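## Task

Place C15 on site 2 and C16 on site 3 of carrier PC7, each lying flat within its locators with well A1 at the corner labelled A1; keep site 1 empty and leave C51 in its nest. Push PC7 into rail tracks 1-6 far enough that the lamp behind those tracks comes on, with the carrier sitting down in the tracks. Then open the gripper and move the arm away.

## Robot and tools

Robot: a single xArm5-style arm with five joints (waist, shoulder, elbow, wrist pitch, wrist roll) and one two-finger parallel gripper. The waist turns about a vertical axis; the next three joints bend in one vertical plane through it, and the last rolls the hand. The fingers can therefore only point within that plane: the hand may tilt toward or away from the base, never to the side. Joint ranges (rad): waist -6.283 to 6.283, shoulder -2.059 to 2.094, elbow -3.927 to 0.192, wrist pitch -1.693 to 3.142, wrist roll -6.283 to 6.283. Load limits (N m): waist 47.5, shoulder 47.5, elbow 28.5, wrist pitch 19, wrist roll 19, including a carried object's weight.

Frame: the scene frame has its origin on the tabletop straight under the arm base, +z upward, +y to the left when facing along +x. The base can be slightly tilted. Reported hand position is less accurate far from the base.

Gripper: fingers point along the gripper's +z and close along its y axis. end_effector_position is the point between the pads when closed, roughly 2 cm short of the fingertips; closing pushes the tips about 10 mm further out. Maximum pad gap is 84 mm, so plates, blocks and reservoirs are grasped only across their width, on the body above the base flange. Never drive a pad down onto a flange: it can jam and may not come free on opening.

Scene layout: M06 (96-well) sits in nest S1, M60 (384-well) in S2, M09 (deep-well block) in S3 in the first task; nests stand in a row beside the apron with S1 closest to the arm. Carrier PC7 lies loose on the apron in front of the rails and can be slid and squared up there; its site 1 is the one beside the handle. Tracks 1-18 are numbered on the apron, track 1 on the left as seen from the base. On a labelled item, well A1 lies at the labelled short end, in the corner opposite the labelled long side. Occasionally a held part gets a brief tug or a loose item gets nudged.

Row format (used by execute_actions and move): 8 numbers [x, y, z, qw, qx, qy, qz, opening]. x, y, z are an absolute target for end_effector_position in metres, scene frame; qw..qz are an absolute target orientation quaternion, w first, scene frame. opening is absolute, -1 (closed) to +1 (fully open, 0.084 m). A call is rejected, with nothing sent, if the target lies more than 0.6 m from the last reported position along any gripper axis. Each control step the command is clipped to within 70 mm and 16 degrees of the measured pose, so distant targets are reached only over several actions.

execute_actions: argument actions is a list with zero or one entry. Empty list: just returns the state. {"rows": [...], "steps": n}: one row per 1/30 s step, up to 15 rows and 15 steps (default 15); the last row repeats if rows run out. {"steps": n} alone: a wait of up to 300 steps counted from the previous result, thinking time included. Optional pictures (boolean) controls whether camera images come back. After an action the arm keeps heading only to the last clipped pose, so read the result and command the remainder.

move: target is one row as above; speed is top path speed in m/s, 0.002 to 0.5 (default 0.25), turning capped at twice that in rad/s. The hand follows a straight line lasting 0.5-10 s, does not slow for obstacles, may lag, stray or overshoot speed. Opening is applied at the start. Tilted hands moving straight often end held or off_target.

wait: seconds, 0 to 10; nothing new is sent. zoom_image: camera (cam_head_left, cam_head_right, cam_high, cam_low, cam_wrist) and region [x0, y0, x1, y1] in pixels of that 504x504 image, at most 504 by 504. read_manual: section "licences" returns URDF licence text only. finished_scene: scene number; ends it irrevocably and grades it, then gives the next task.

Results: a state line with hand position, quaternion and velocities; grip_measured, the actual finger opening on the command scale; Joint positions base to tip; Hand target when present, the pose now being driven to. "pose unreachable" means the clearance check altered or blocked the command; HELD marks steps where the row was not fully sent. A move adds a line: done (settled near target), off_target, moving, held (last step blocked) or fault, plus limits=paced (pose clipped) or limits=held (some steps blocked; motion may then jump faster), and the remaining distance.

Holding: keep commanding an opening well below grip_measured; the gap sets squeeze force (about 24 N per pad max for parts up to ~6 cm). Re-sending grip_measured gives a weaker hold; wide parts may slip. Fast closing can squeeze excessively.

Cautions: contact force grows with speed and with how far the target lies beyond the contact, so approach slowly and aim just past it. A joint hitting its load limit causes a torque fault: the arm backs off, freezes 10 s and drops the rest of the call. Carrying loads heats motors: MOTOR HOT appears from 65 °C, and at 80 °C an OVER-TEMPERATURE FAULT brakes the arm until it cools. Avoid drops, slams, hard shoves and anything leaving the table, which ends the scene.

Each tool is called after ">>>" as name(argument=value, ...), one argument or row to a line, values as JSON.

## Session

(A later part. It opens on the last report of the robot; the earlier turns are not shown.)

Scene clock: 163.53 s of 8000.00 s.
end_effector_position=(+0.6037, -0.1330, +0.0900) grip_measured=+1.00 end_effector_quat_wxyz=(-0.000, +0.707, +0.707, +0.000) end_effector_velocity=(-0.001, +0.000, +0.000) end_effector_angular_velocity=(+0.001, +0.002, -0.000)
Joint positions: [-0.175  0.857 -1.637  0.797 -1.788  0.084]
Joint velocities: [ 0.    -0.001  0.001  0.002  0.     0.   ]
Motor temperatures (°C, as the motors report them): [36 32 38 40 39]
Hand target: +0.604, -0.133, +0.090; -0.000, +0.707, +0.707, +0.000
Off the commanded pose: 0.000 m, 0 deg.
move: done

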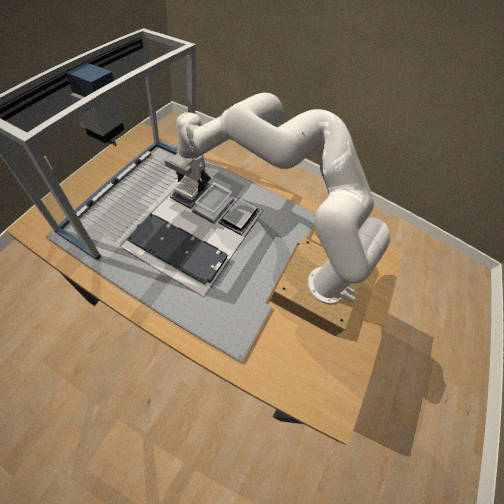

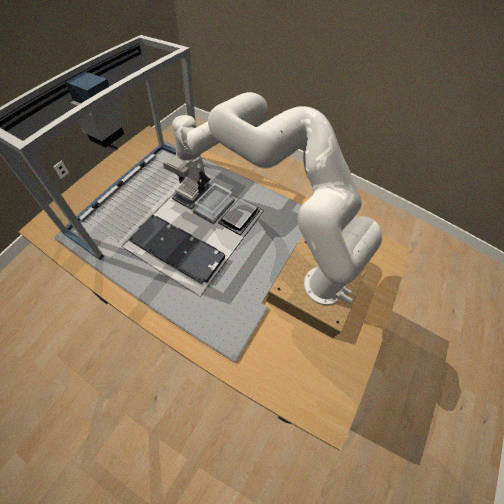

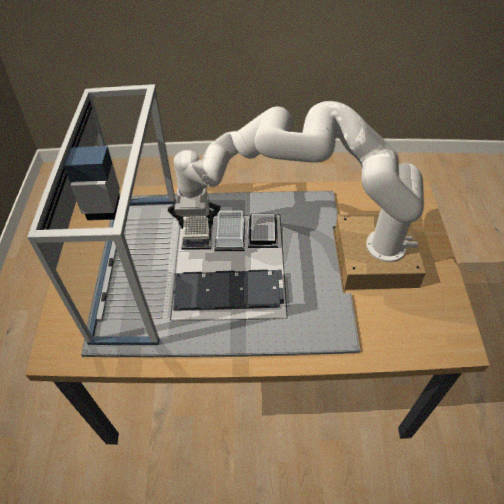

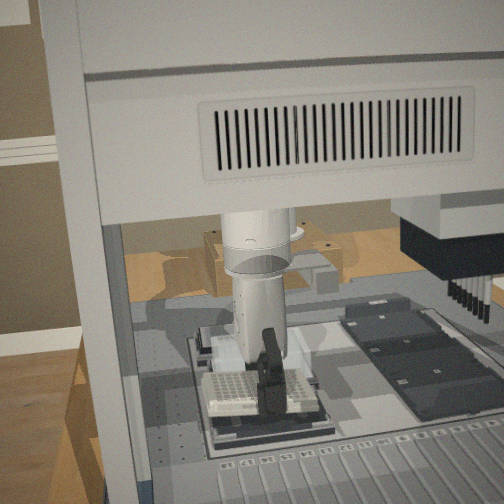

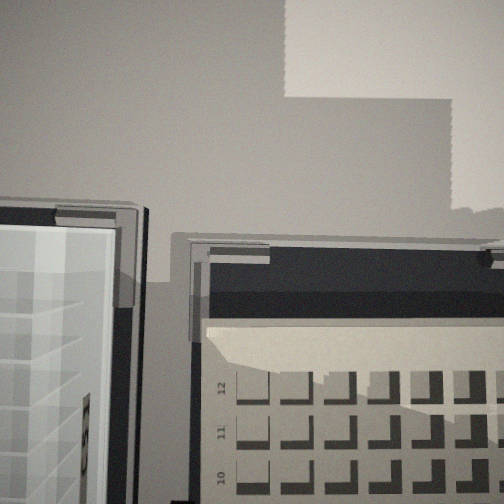

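>>> move(
  target=[0.6036,-0.1185,0.070,0,0.7071,0.7071,0,1],
  speed=0.015,
)

>>> move(
  target=[0.610,-0.1185,0.070,0,0.7071,0.7071,0,1],
  speed=0.01,
)

>>> move(
  target=[0.610,-0.1185,0.075,0.037,0.706,0.706,0.037,1],
  speed=0.005,
)

>>> move(
  target=[0.6036,-0.1185,0.09,0,0.7071,0.7071,0,1],
  speed=0.008,
)

Scene clock: 179.30 s of 8000.00 s.
end_effector_position=(+0.6038, -0.1206, +0.0709) grip_measured=+1.00 end_effector_quat_wxyz=(+0.000, +0.708, +0.706, +0.001) end_effector_velocity=(-0.001, +0.003, -0.004) end_effector_angular_velocity=(+0.001, +0.005, +0.003)
Joint positions: [-0.155  0.888 -1.63   0.757 -1.765  0.084]
Joint velocities: [ 0.005  0.006  0.003 -0.004  0.002  0.   ]
Motor temperatures (°C, as the motors report them): [36 32 39 39 39]
Hand target: +0.604, -0.119, +0.070; -0.000, +0.707, +0.707, +0.000
Off the commanded pose: 0.002 m, 0 deg.
After step 90, 10.90 s passed at rest.
move: done

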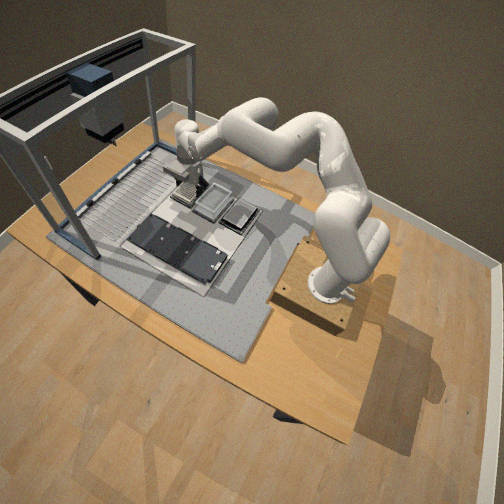

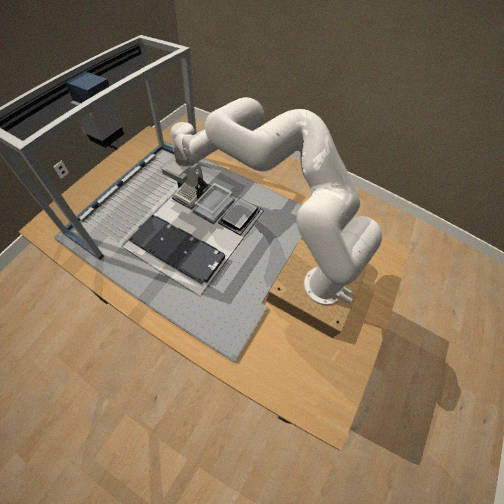

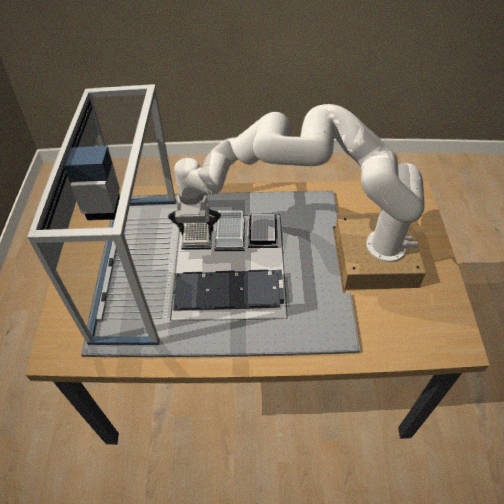

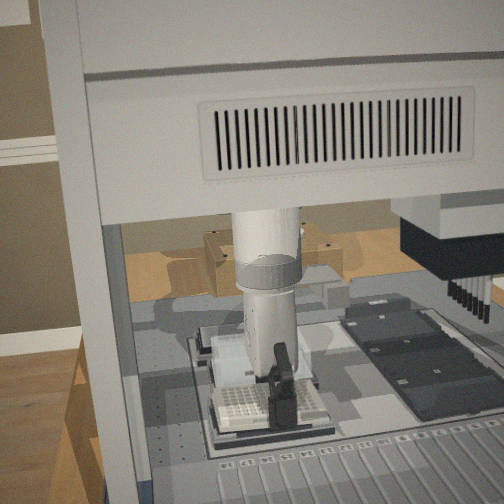

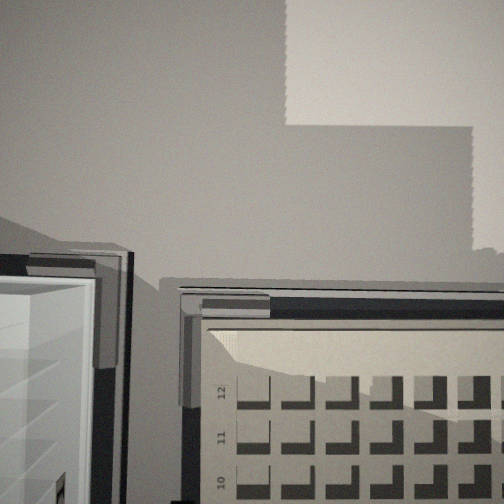

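Scene clock: 180.17 s of 8000.00 s.
end_effector_position=(+0.6067, -0.1199, +0.0682) grip_measured=+1.00 end_effector_quat_wxyz=(-0.004, +0.708, +0.706, -0.002) end_effector_velocity=(+0.000, +0.000, +0.000) end_effector_angular_velocity=(+0.002, +0.008, -0.003)
Joint positions: [-0.153  0.91  -1.663  0.779 -1.763  0.084]
Joint velocities: [ 0.     0.006 -0.013  0.016  0.003  0.   ]
Motor temperatures (°C, as the motors report them): [36 32 40 40 39]
Hand target: +0.610, -0.119, +0.070; -0.000, +0.707, +0.707, +0.000
Off the commanded pose: 0.004 m, 1 deg.
move: off_target

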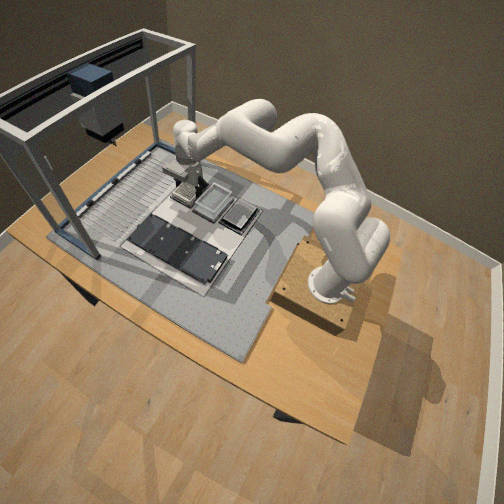

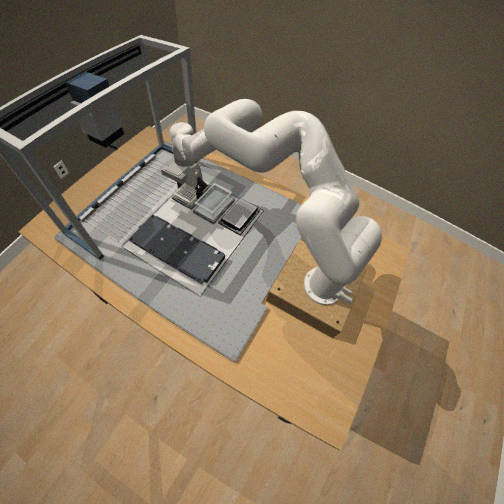

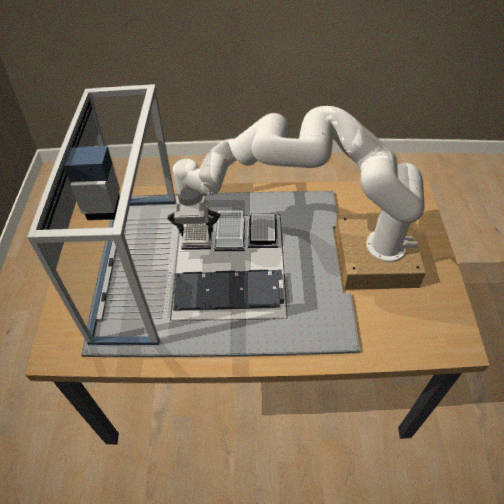

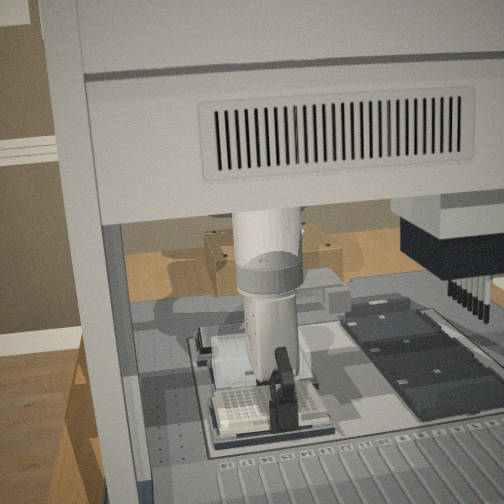

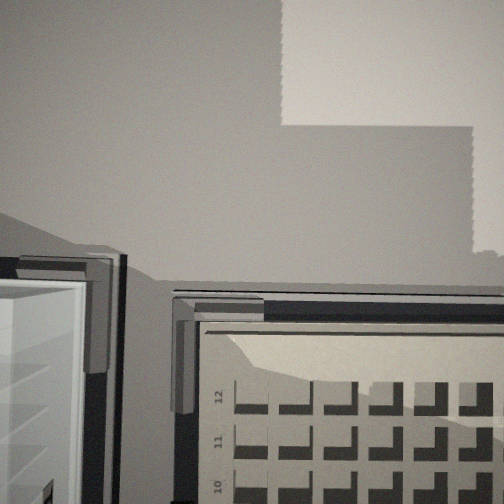

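Scene clock: 190.37 s of 8000.00 s.
end_effector_position=(+0.6096, -0.1187, +0.0741) grip_measured=+1.00 end_effector_quat_wxyz=(+0.037, +0.706, +0.706, +0.025) end_effector_velocity=(+0.000, +0.000, +0.000) end_effector_angular_velocity=(-0.000, -0.002, +0.001)
Joint positions: [-0.15   0.847 -1.537  0.618 -1.763  0.084]
Joint velocities: [ 0.    -0.001  0.002 -0.003 -0.     0.   ]
Motor temperatures (°C, as the motors report them): [36 32 42 41 39]
Hand target: +0.610, -0.119, +0.074; +0.037, +0.707, +0.706, +0.025
Off the commanded pose: 0.001 m, 1 deg.
move: done

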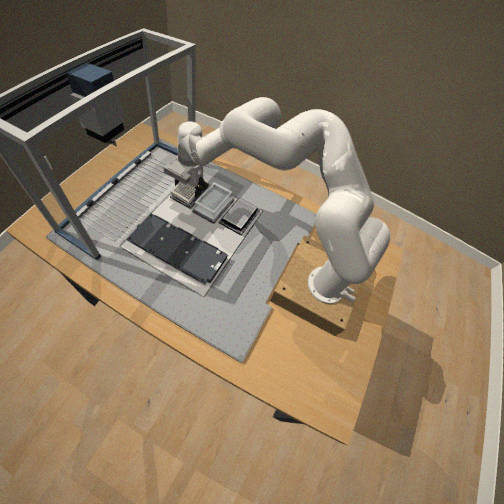

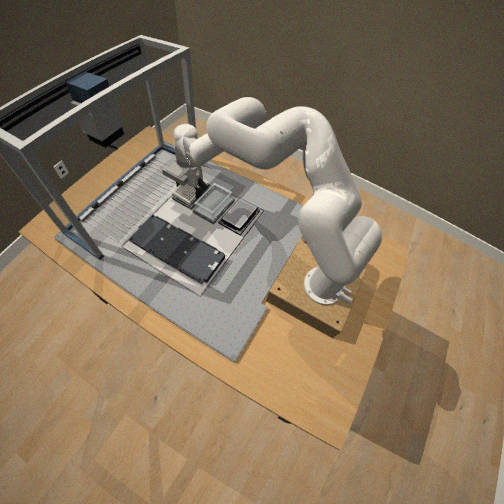

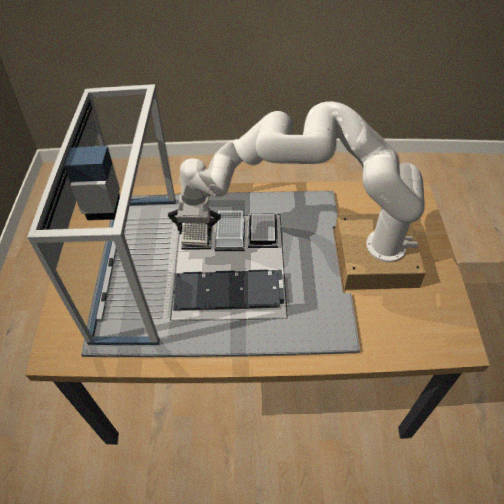

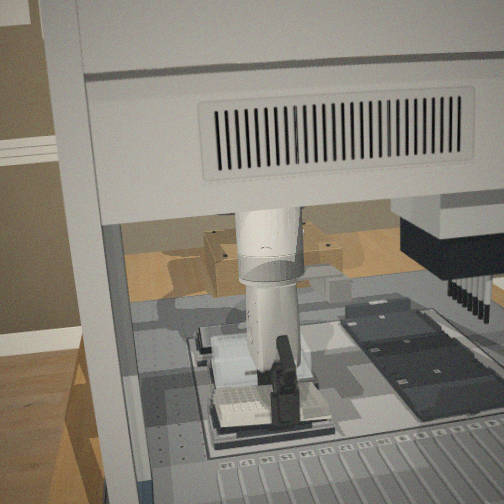

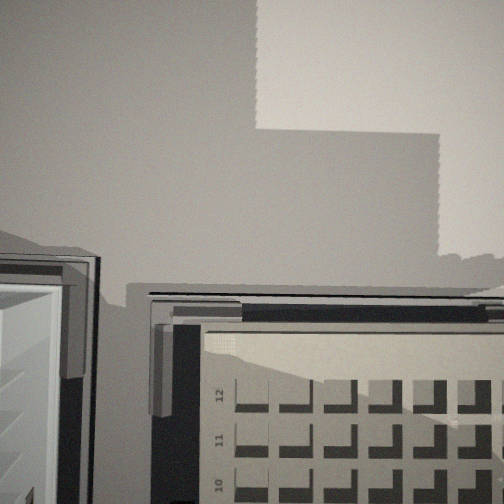

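Scene clock: 196.20 s of 8000.00 s.
end_effector_position=(+0.6036, -0.1185, +0.0900) grip_measured=+1.00 end_effector_quat_wxyz=(-0.000, +0.707, +0.707, +0.000) end_effector_velocity=(-0.001, +0.000, -0.000) end_effector_angular_velocity=(+0.001, +0.005, -0.000)
Joint positions: [-0.152  0.847 -1.619  0.789 -1.765  0.084]
Joint velocities: [-0.     0.001 -0.002  0.006  0.     0.   ]
Motor temperatures (°C, as the motors report them): [36 32 41 40 39]
Hand target: +0.604, -0.118, +0.090; -0.000, +0.707, +0.707, +0.000
Off the commanded pose: 0.000 m, 0 deg.
move: done

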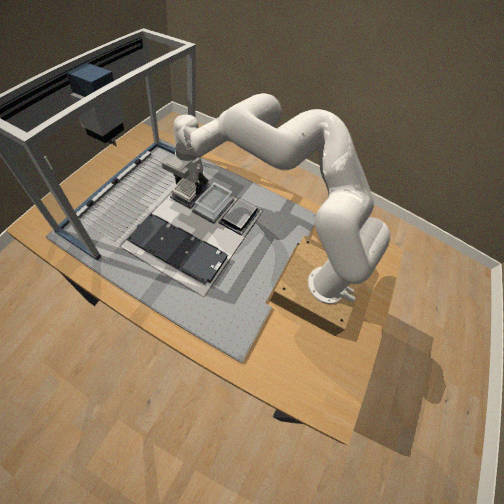

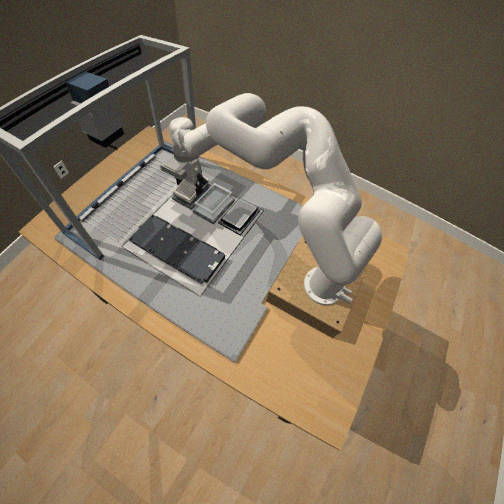

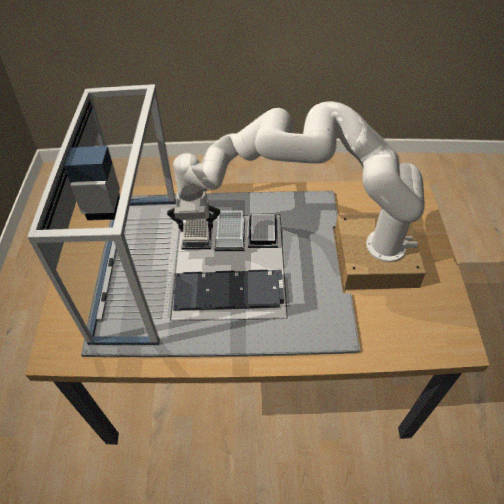

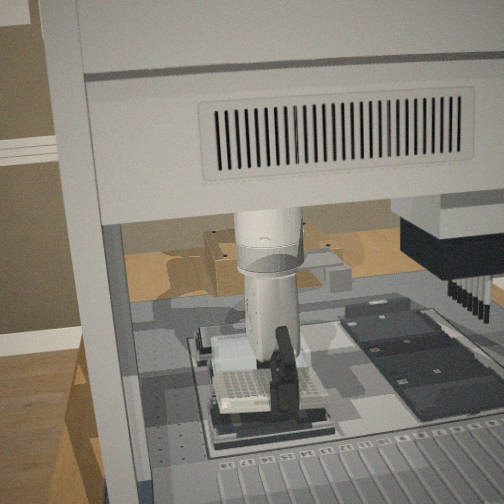

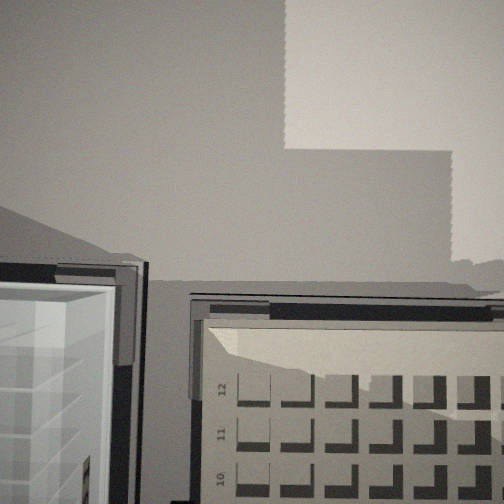

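>>> move(
  target=[0.6036,-0.1185,0.068,0,0.7071,0.7071,0,1],
  speed=0.015,
)

>>> move(
  target=[0.6036,-0.147,0.072,0,0.7071,0.7071,0,1],
  speed=0.012,
)

>>> move(
  target=[0.6036,-0.119,0.076,0,0.7071,0.7071,0,1],
  speed=0.012,
)

>>> move(
  target=[0.6036,-0.147,0.080,0,0.7071,0.7071,0,1],
  speed=0.012,
)

Scene clock: 203.43 s of 8000.00 s.
end_effector_position=(+0.6042, -0.1191, +0.0692) grip_measured=+1.00 end_effector_quat_wxyz=(+0.001, +0.707, +0.707, +0.001) end_effector_velocity=(-0.000, +0.001, -0.001) end_effector_angular_velocity=(+0.000, +0.000, +0.002)
Joint positions: [-0.152  0.892 -1.631  0.754 -1.765  0.084]
Joint velocities: [ 0.001  0.002 -0.    -0.002 -0.001  0.   ]
Motor temperatures (°C, as the motors report them): [36 32 41 40 39]
Hand target: +0.604, -0.118, +0.068; -0.000, +0.707, +0.707, +0.000
Off the commanded pose: 0.001 m, 0 deg.
After step 90, 2.53 s passed at rest.
move: done

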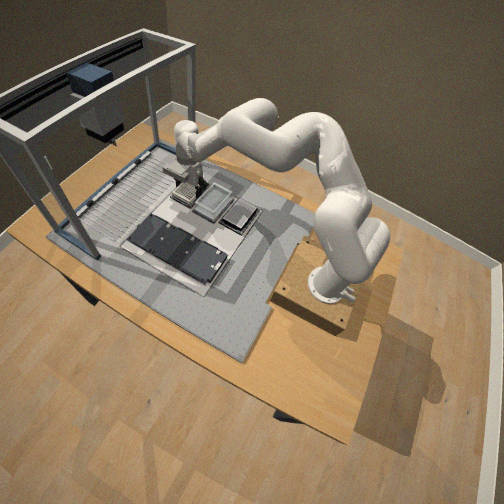

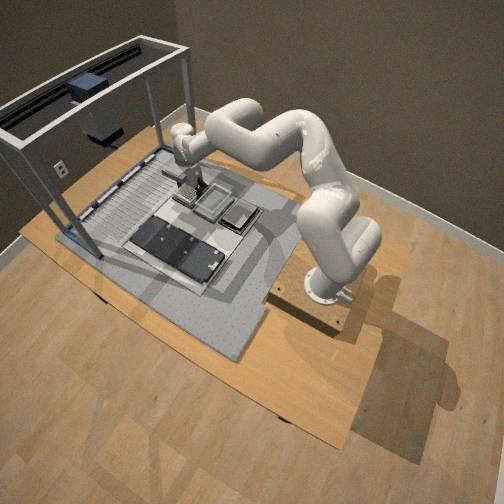

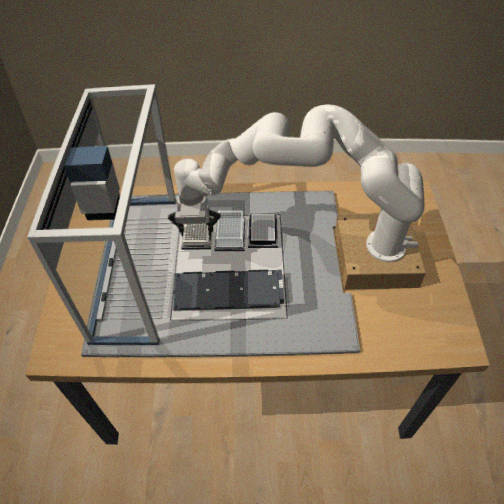

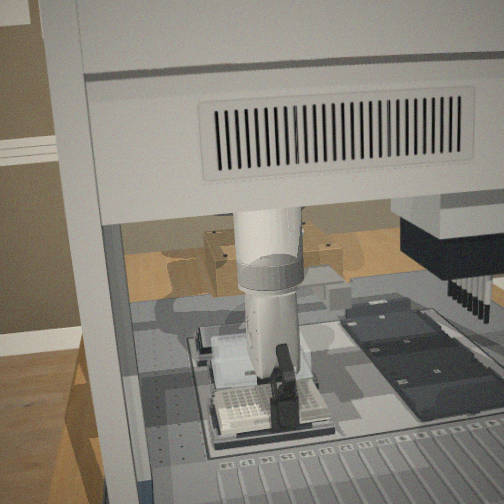

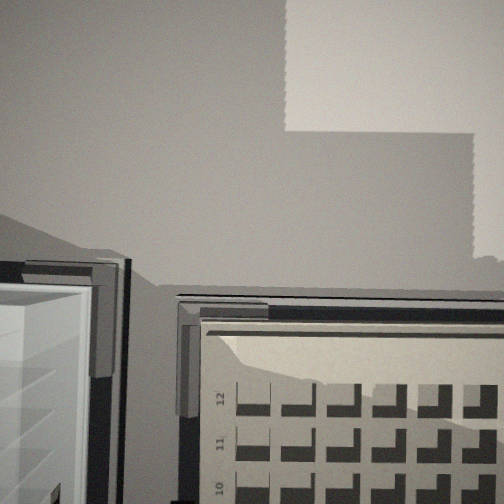

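Scene clock: 206.00 s of 8000.00 s.
end_effector_position=(+0.6036, -0.1469, +0.0720) grip_measured=+1.00 end_effector_quat_wxyz=(-0.000, +0.707, +0.707, +0.001) end_effector_velocity=(+0.000, -0.000, +0.000) end_effector_angular_velocity=(+0.000, +0.000, +0.001)
Joint positions: [-0.197  0.905 -1.664  0.777 -1.81   0.084]
Joint velocities: [-0.001  0.001 -0.002  0.001 -0.002  0.   ]
Motor temperatures (°C, as the motors report them): [36 32 41 40 39]
Hand target: +0.604, -0.147, +0.072; -0.000, +0.707, +0.707, +0.001
Off the commanded pose: 0.000 m, 0 deg.
move: done

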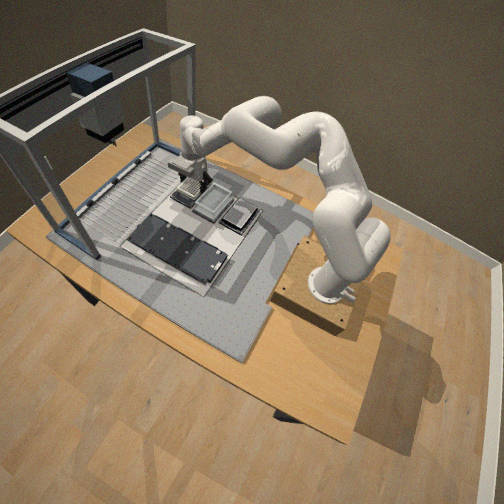

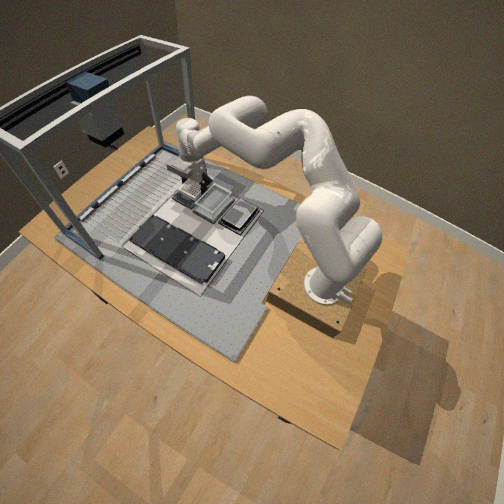

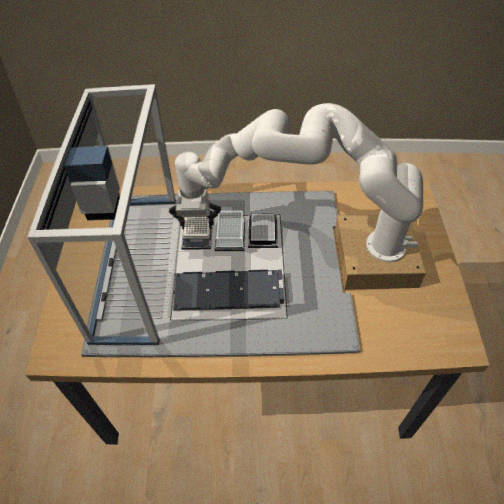

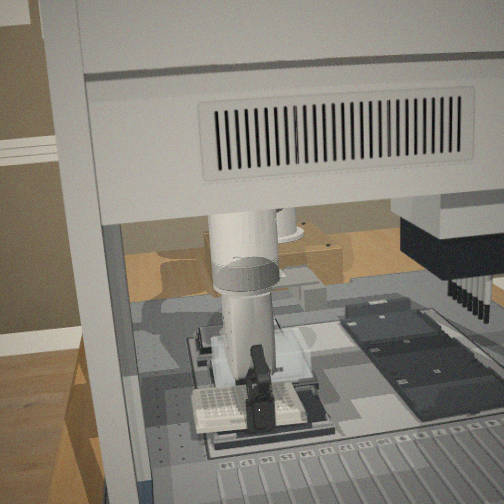

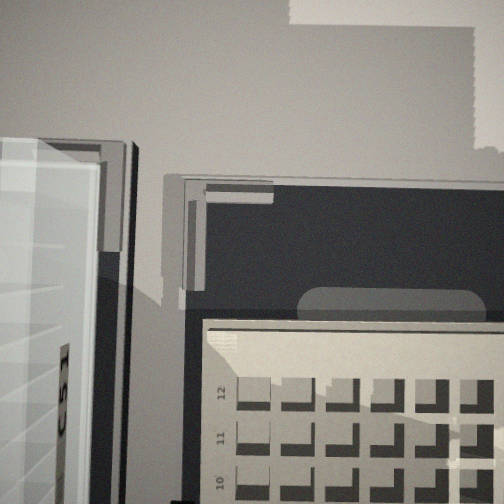

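Scene clock: 208.57 s of 8000.00 s.
end_effector_position=(+0.6037, -0.1191, +0.0760) grip_measured=+1.00 end_effector_quat_wxyz=(-0.000, +0.707, +0.707, +0.000) end_effector_velocity=(-0.000, +0.001, -0.000) end_effector_angular_velocity=(+0.000, +0.001, -0.001)
Joint positions: [-0.153  0.877 -1.626  0.767 -1.766  0.084]
Joint velocities: [ 0.001 -0.001  0.002 -0.     0.002  0.   ]
Motor temperatures (°C, as the motors report them): [36 32 41 40 39]
Hand target: +0.604, -0.119, +0.076; -0.000, +0.707, +0.707, +0.000
Off the commanded pose: 0.000 m, 0 deg.
move: done

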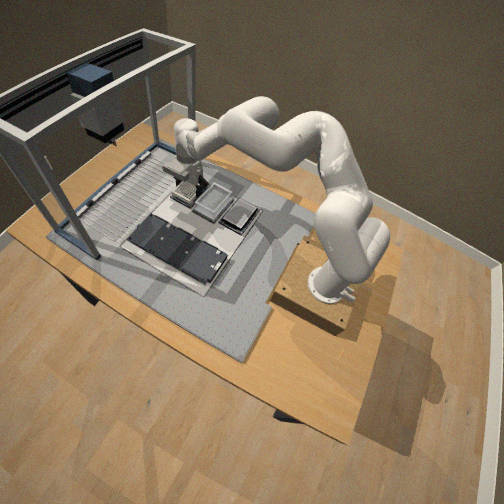

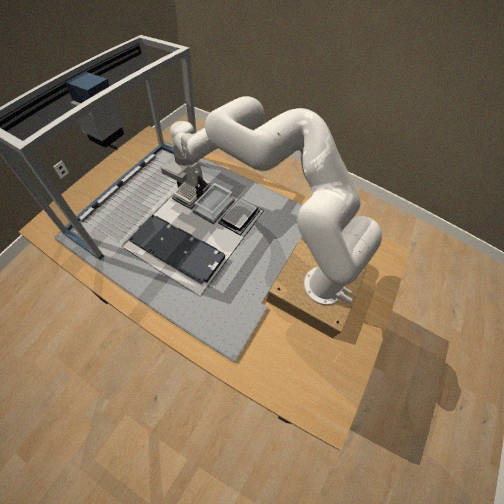

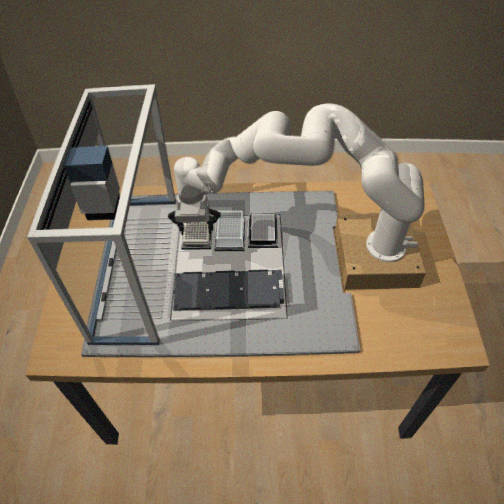

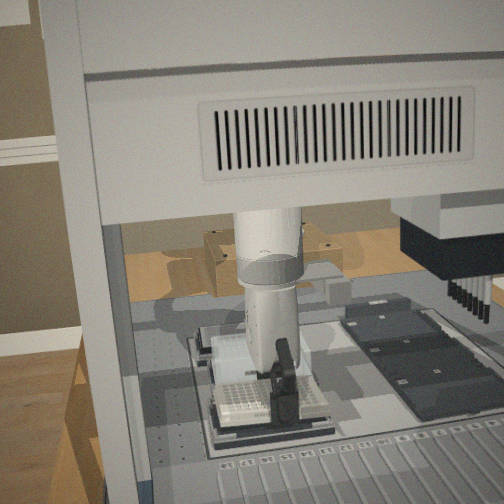

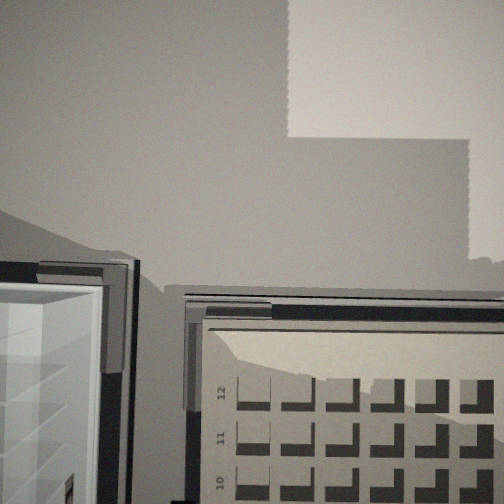

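Scene clock: 211.13 s of 8000.00 s.
end_effector_position=(+0.6036, -0.1469, +0.0800) grip_measured=+1.00 end_effector_quat_wxyz=(-0.000, +0.707, +0.707, +0.001) end_effector_velocity=(+0.000, -0.000, -0.000) end_effector_angular_velocity=(-0.000, -0.000, +0.002)
Joint positions: [-0.197  0.888 -1.66   0.79  -1.81   0.084]
Joint velocities: [-0.001  0.001 -0.002  0.    -0.002  0.   ]
Motor temperatures (°C, as the motors report them): [36 32 41 40 39]
Hand target: +0.604, -0.147, +0.080; -0.000, +0.707, +0.707, +0.001
Off the commanded pose: 0.000 m, 0 deg.
move: done

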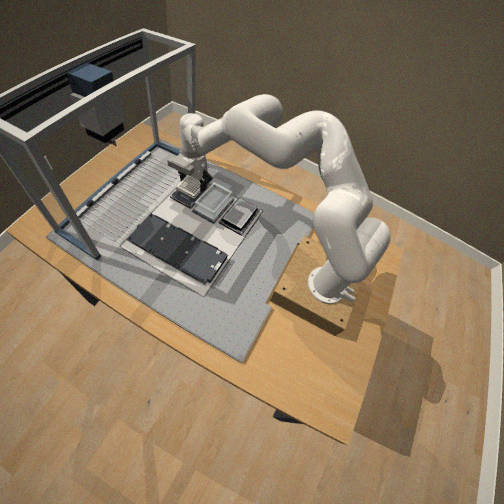

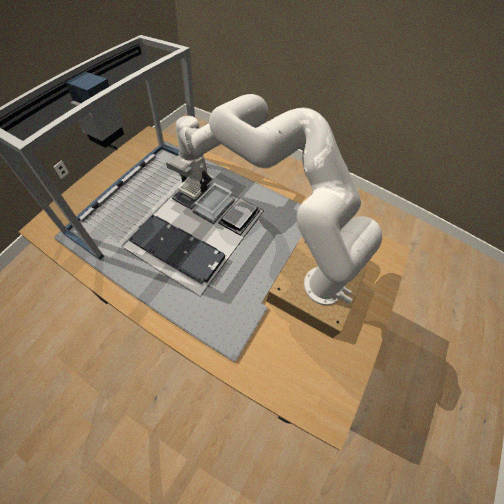

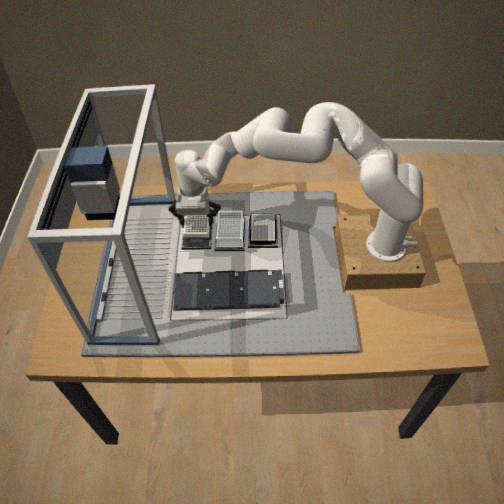

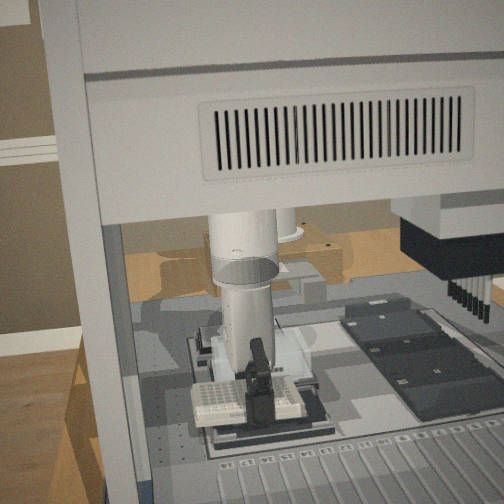

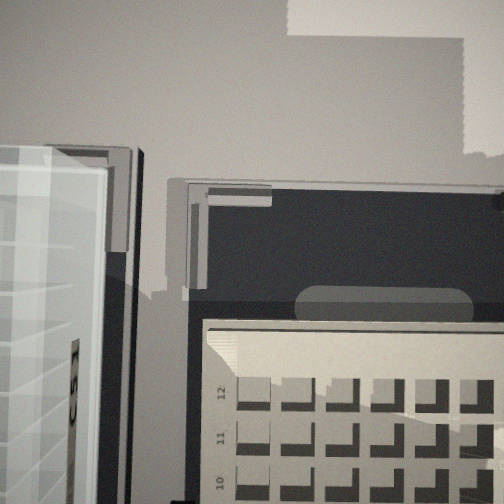

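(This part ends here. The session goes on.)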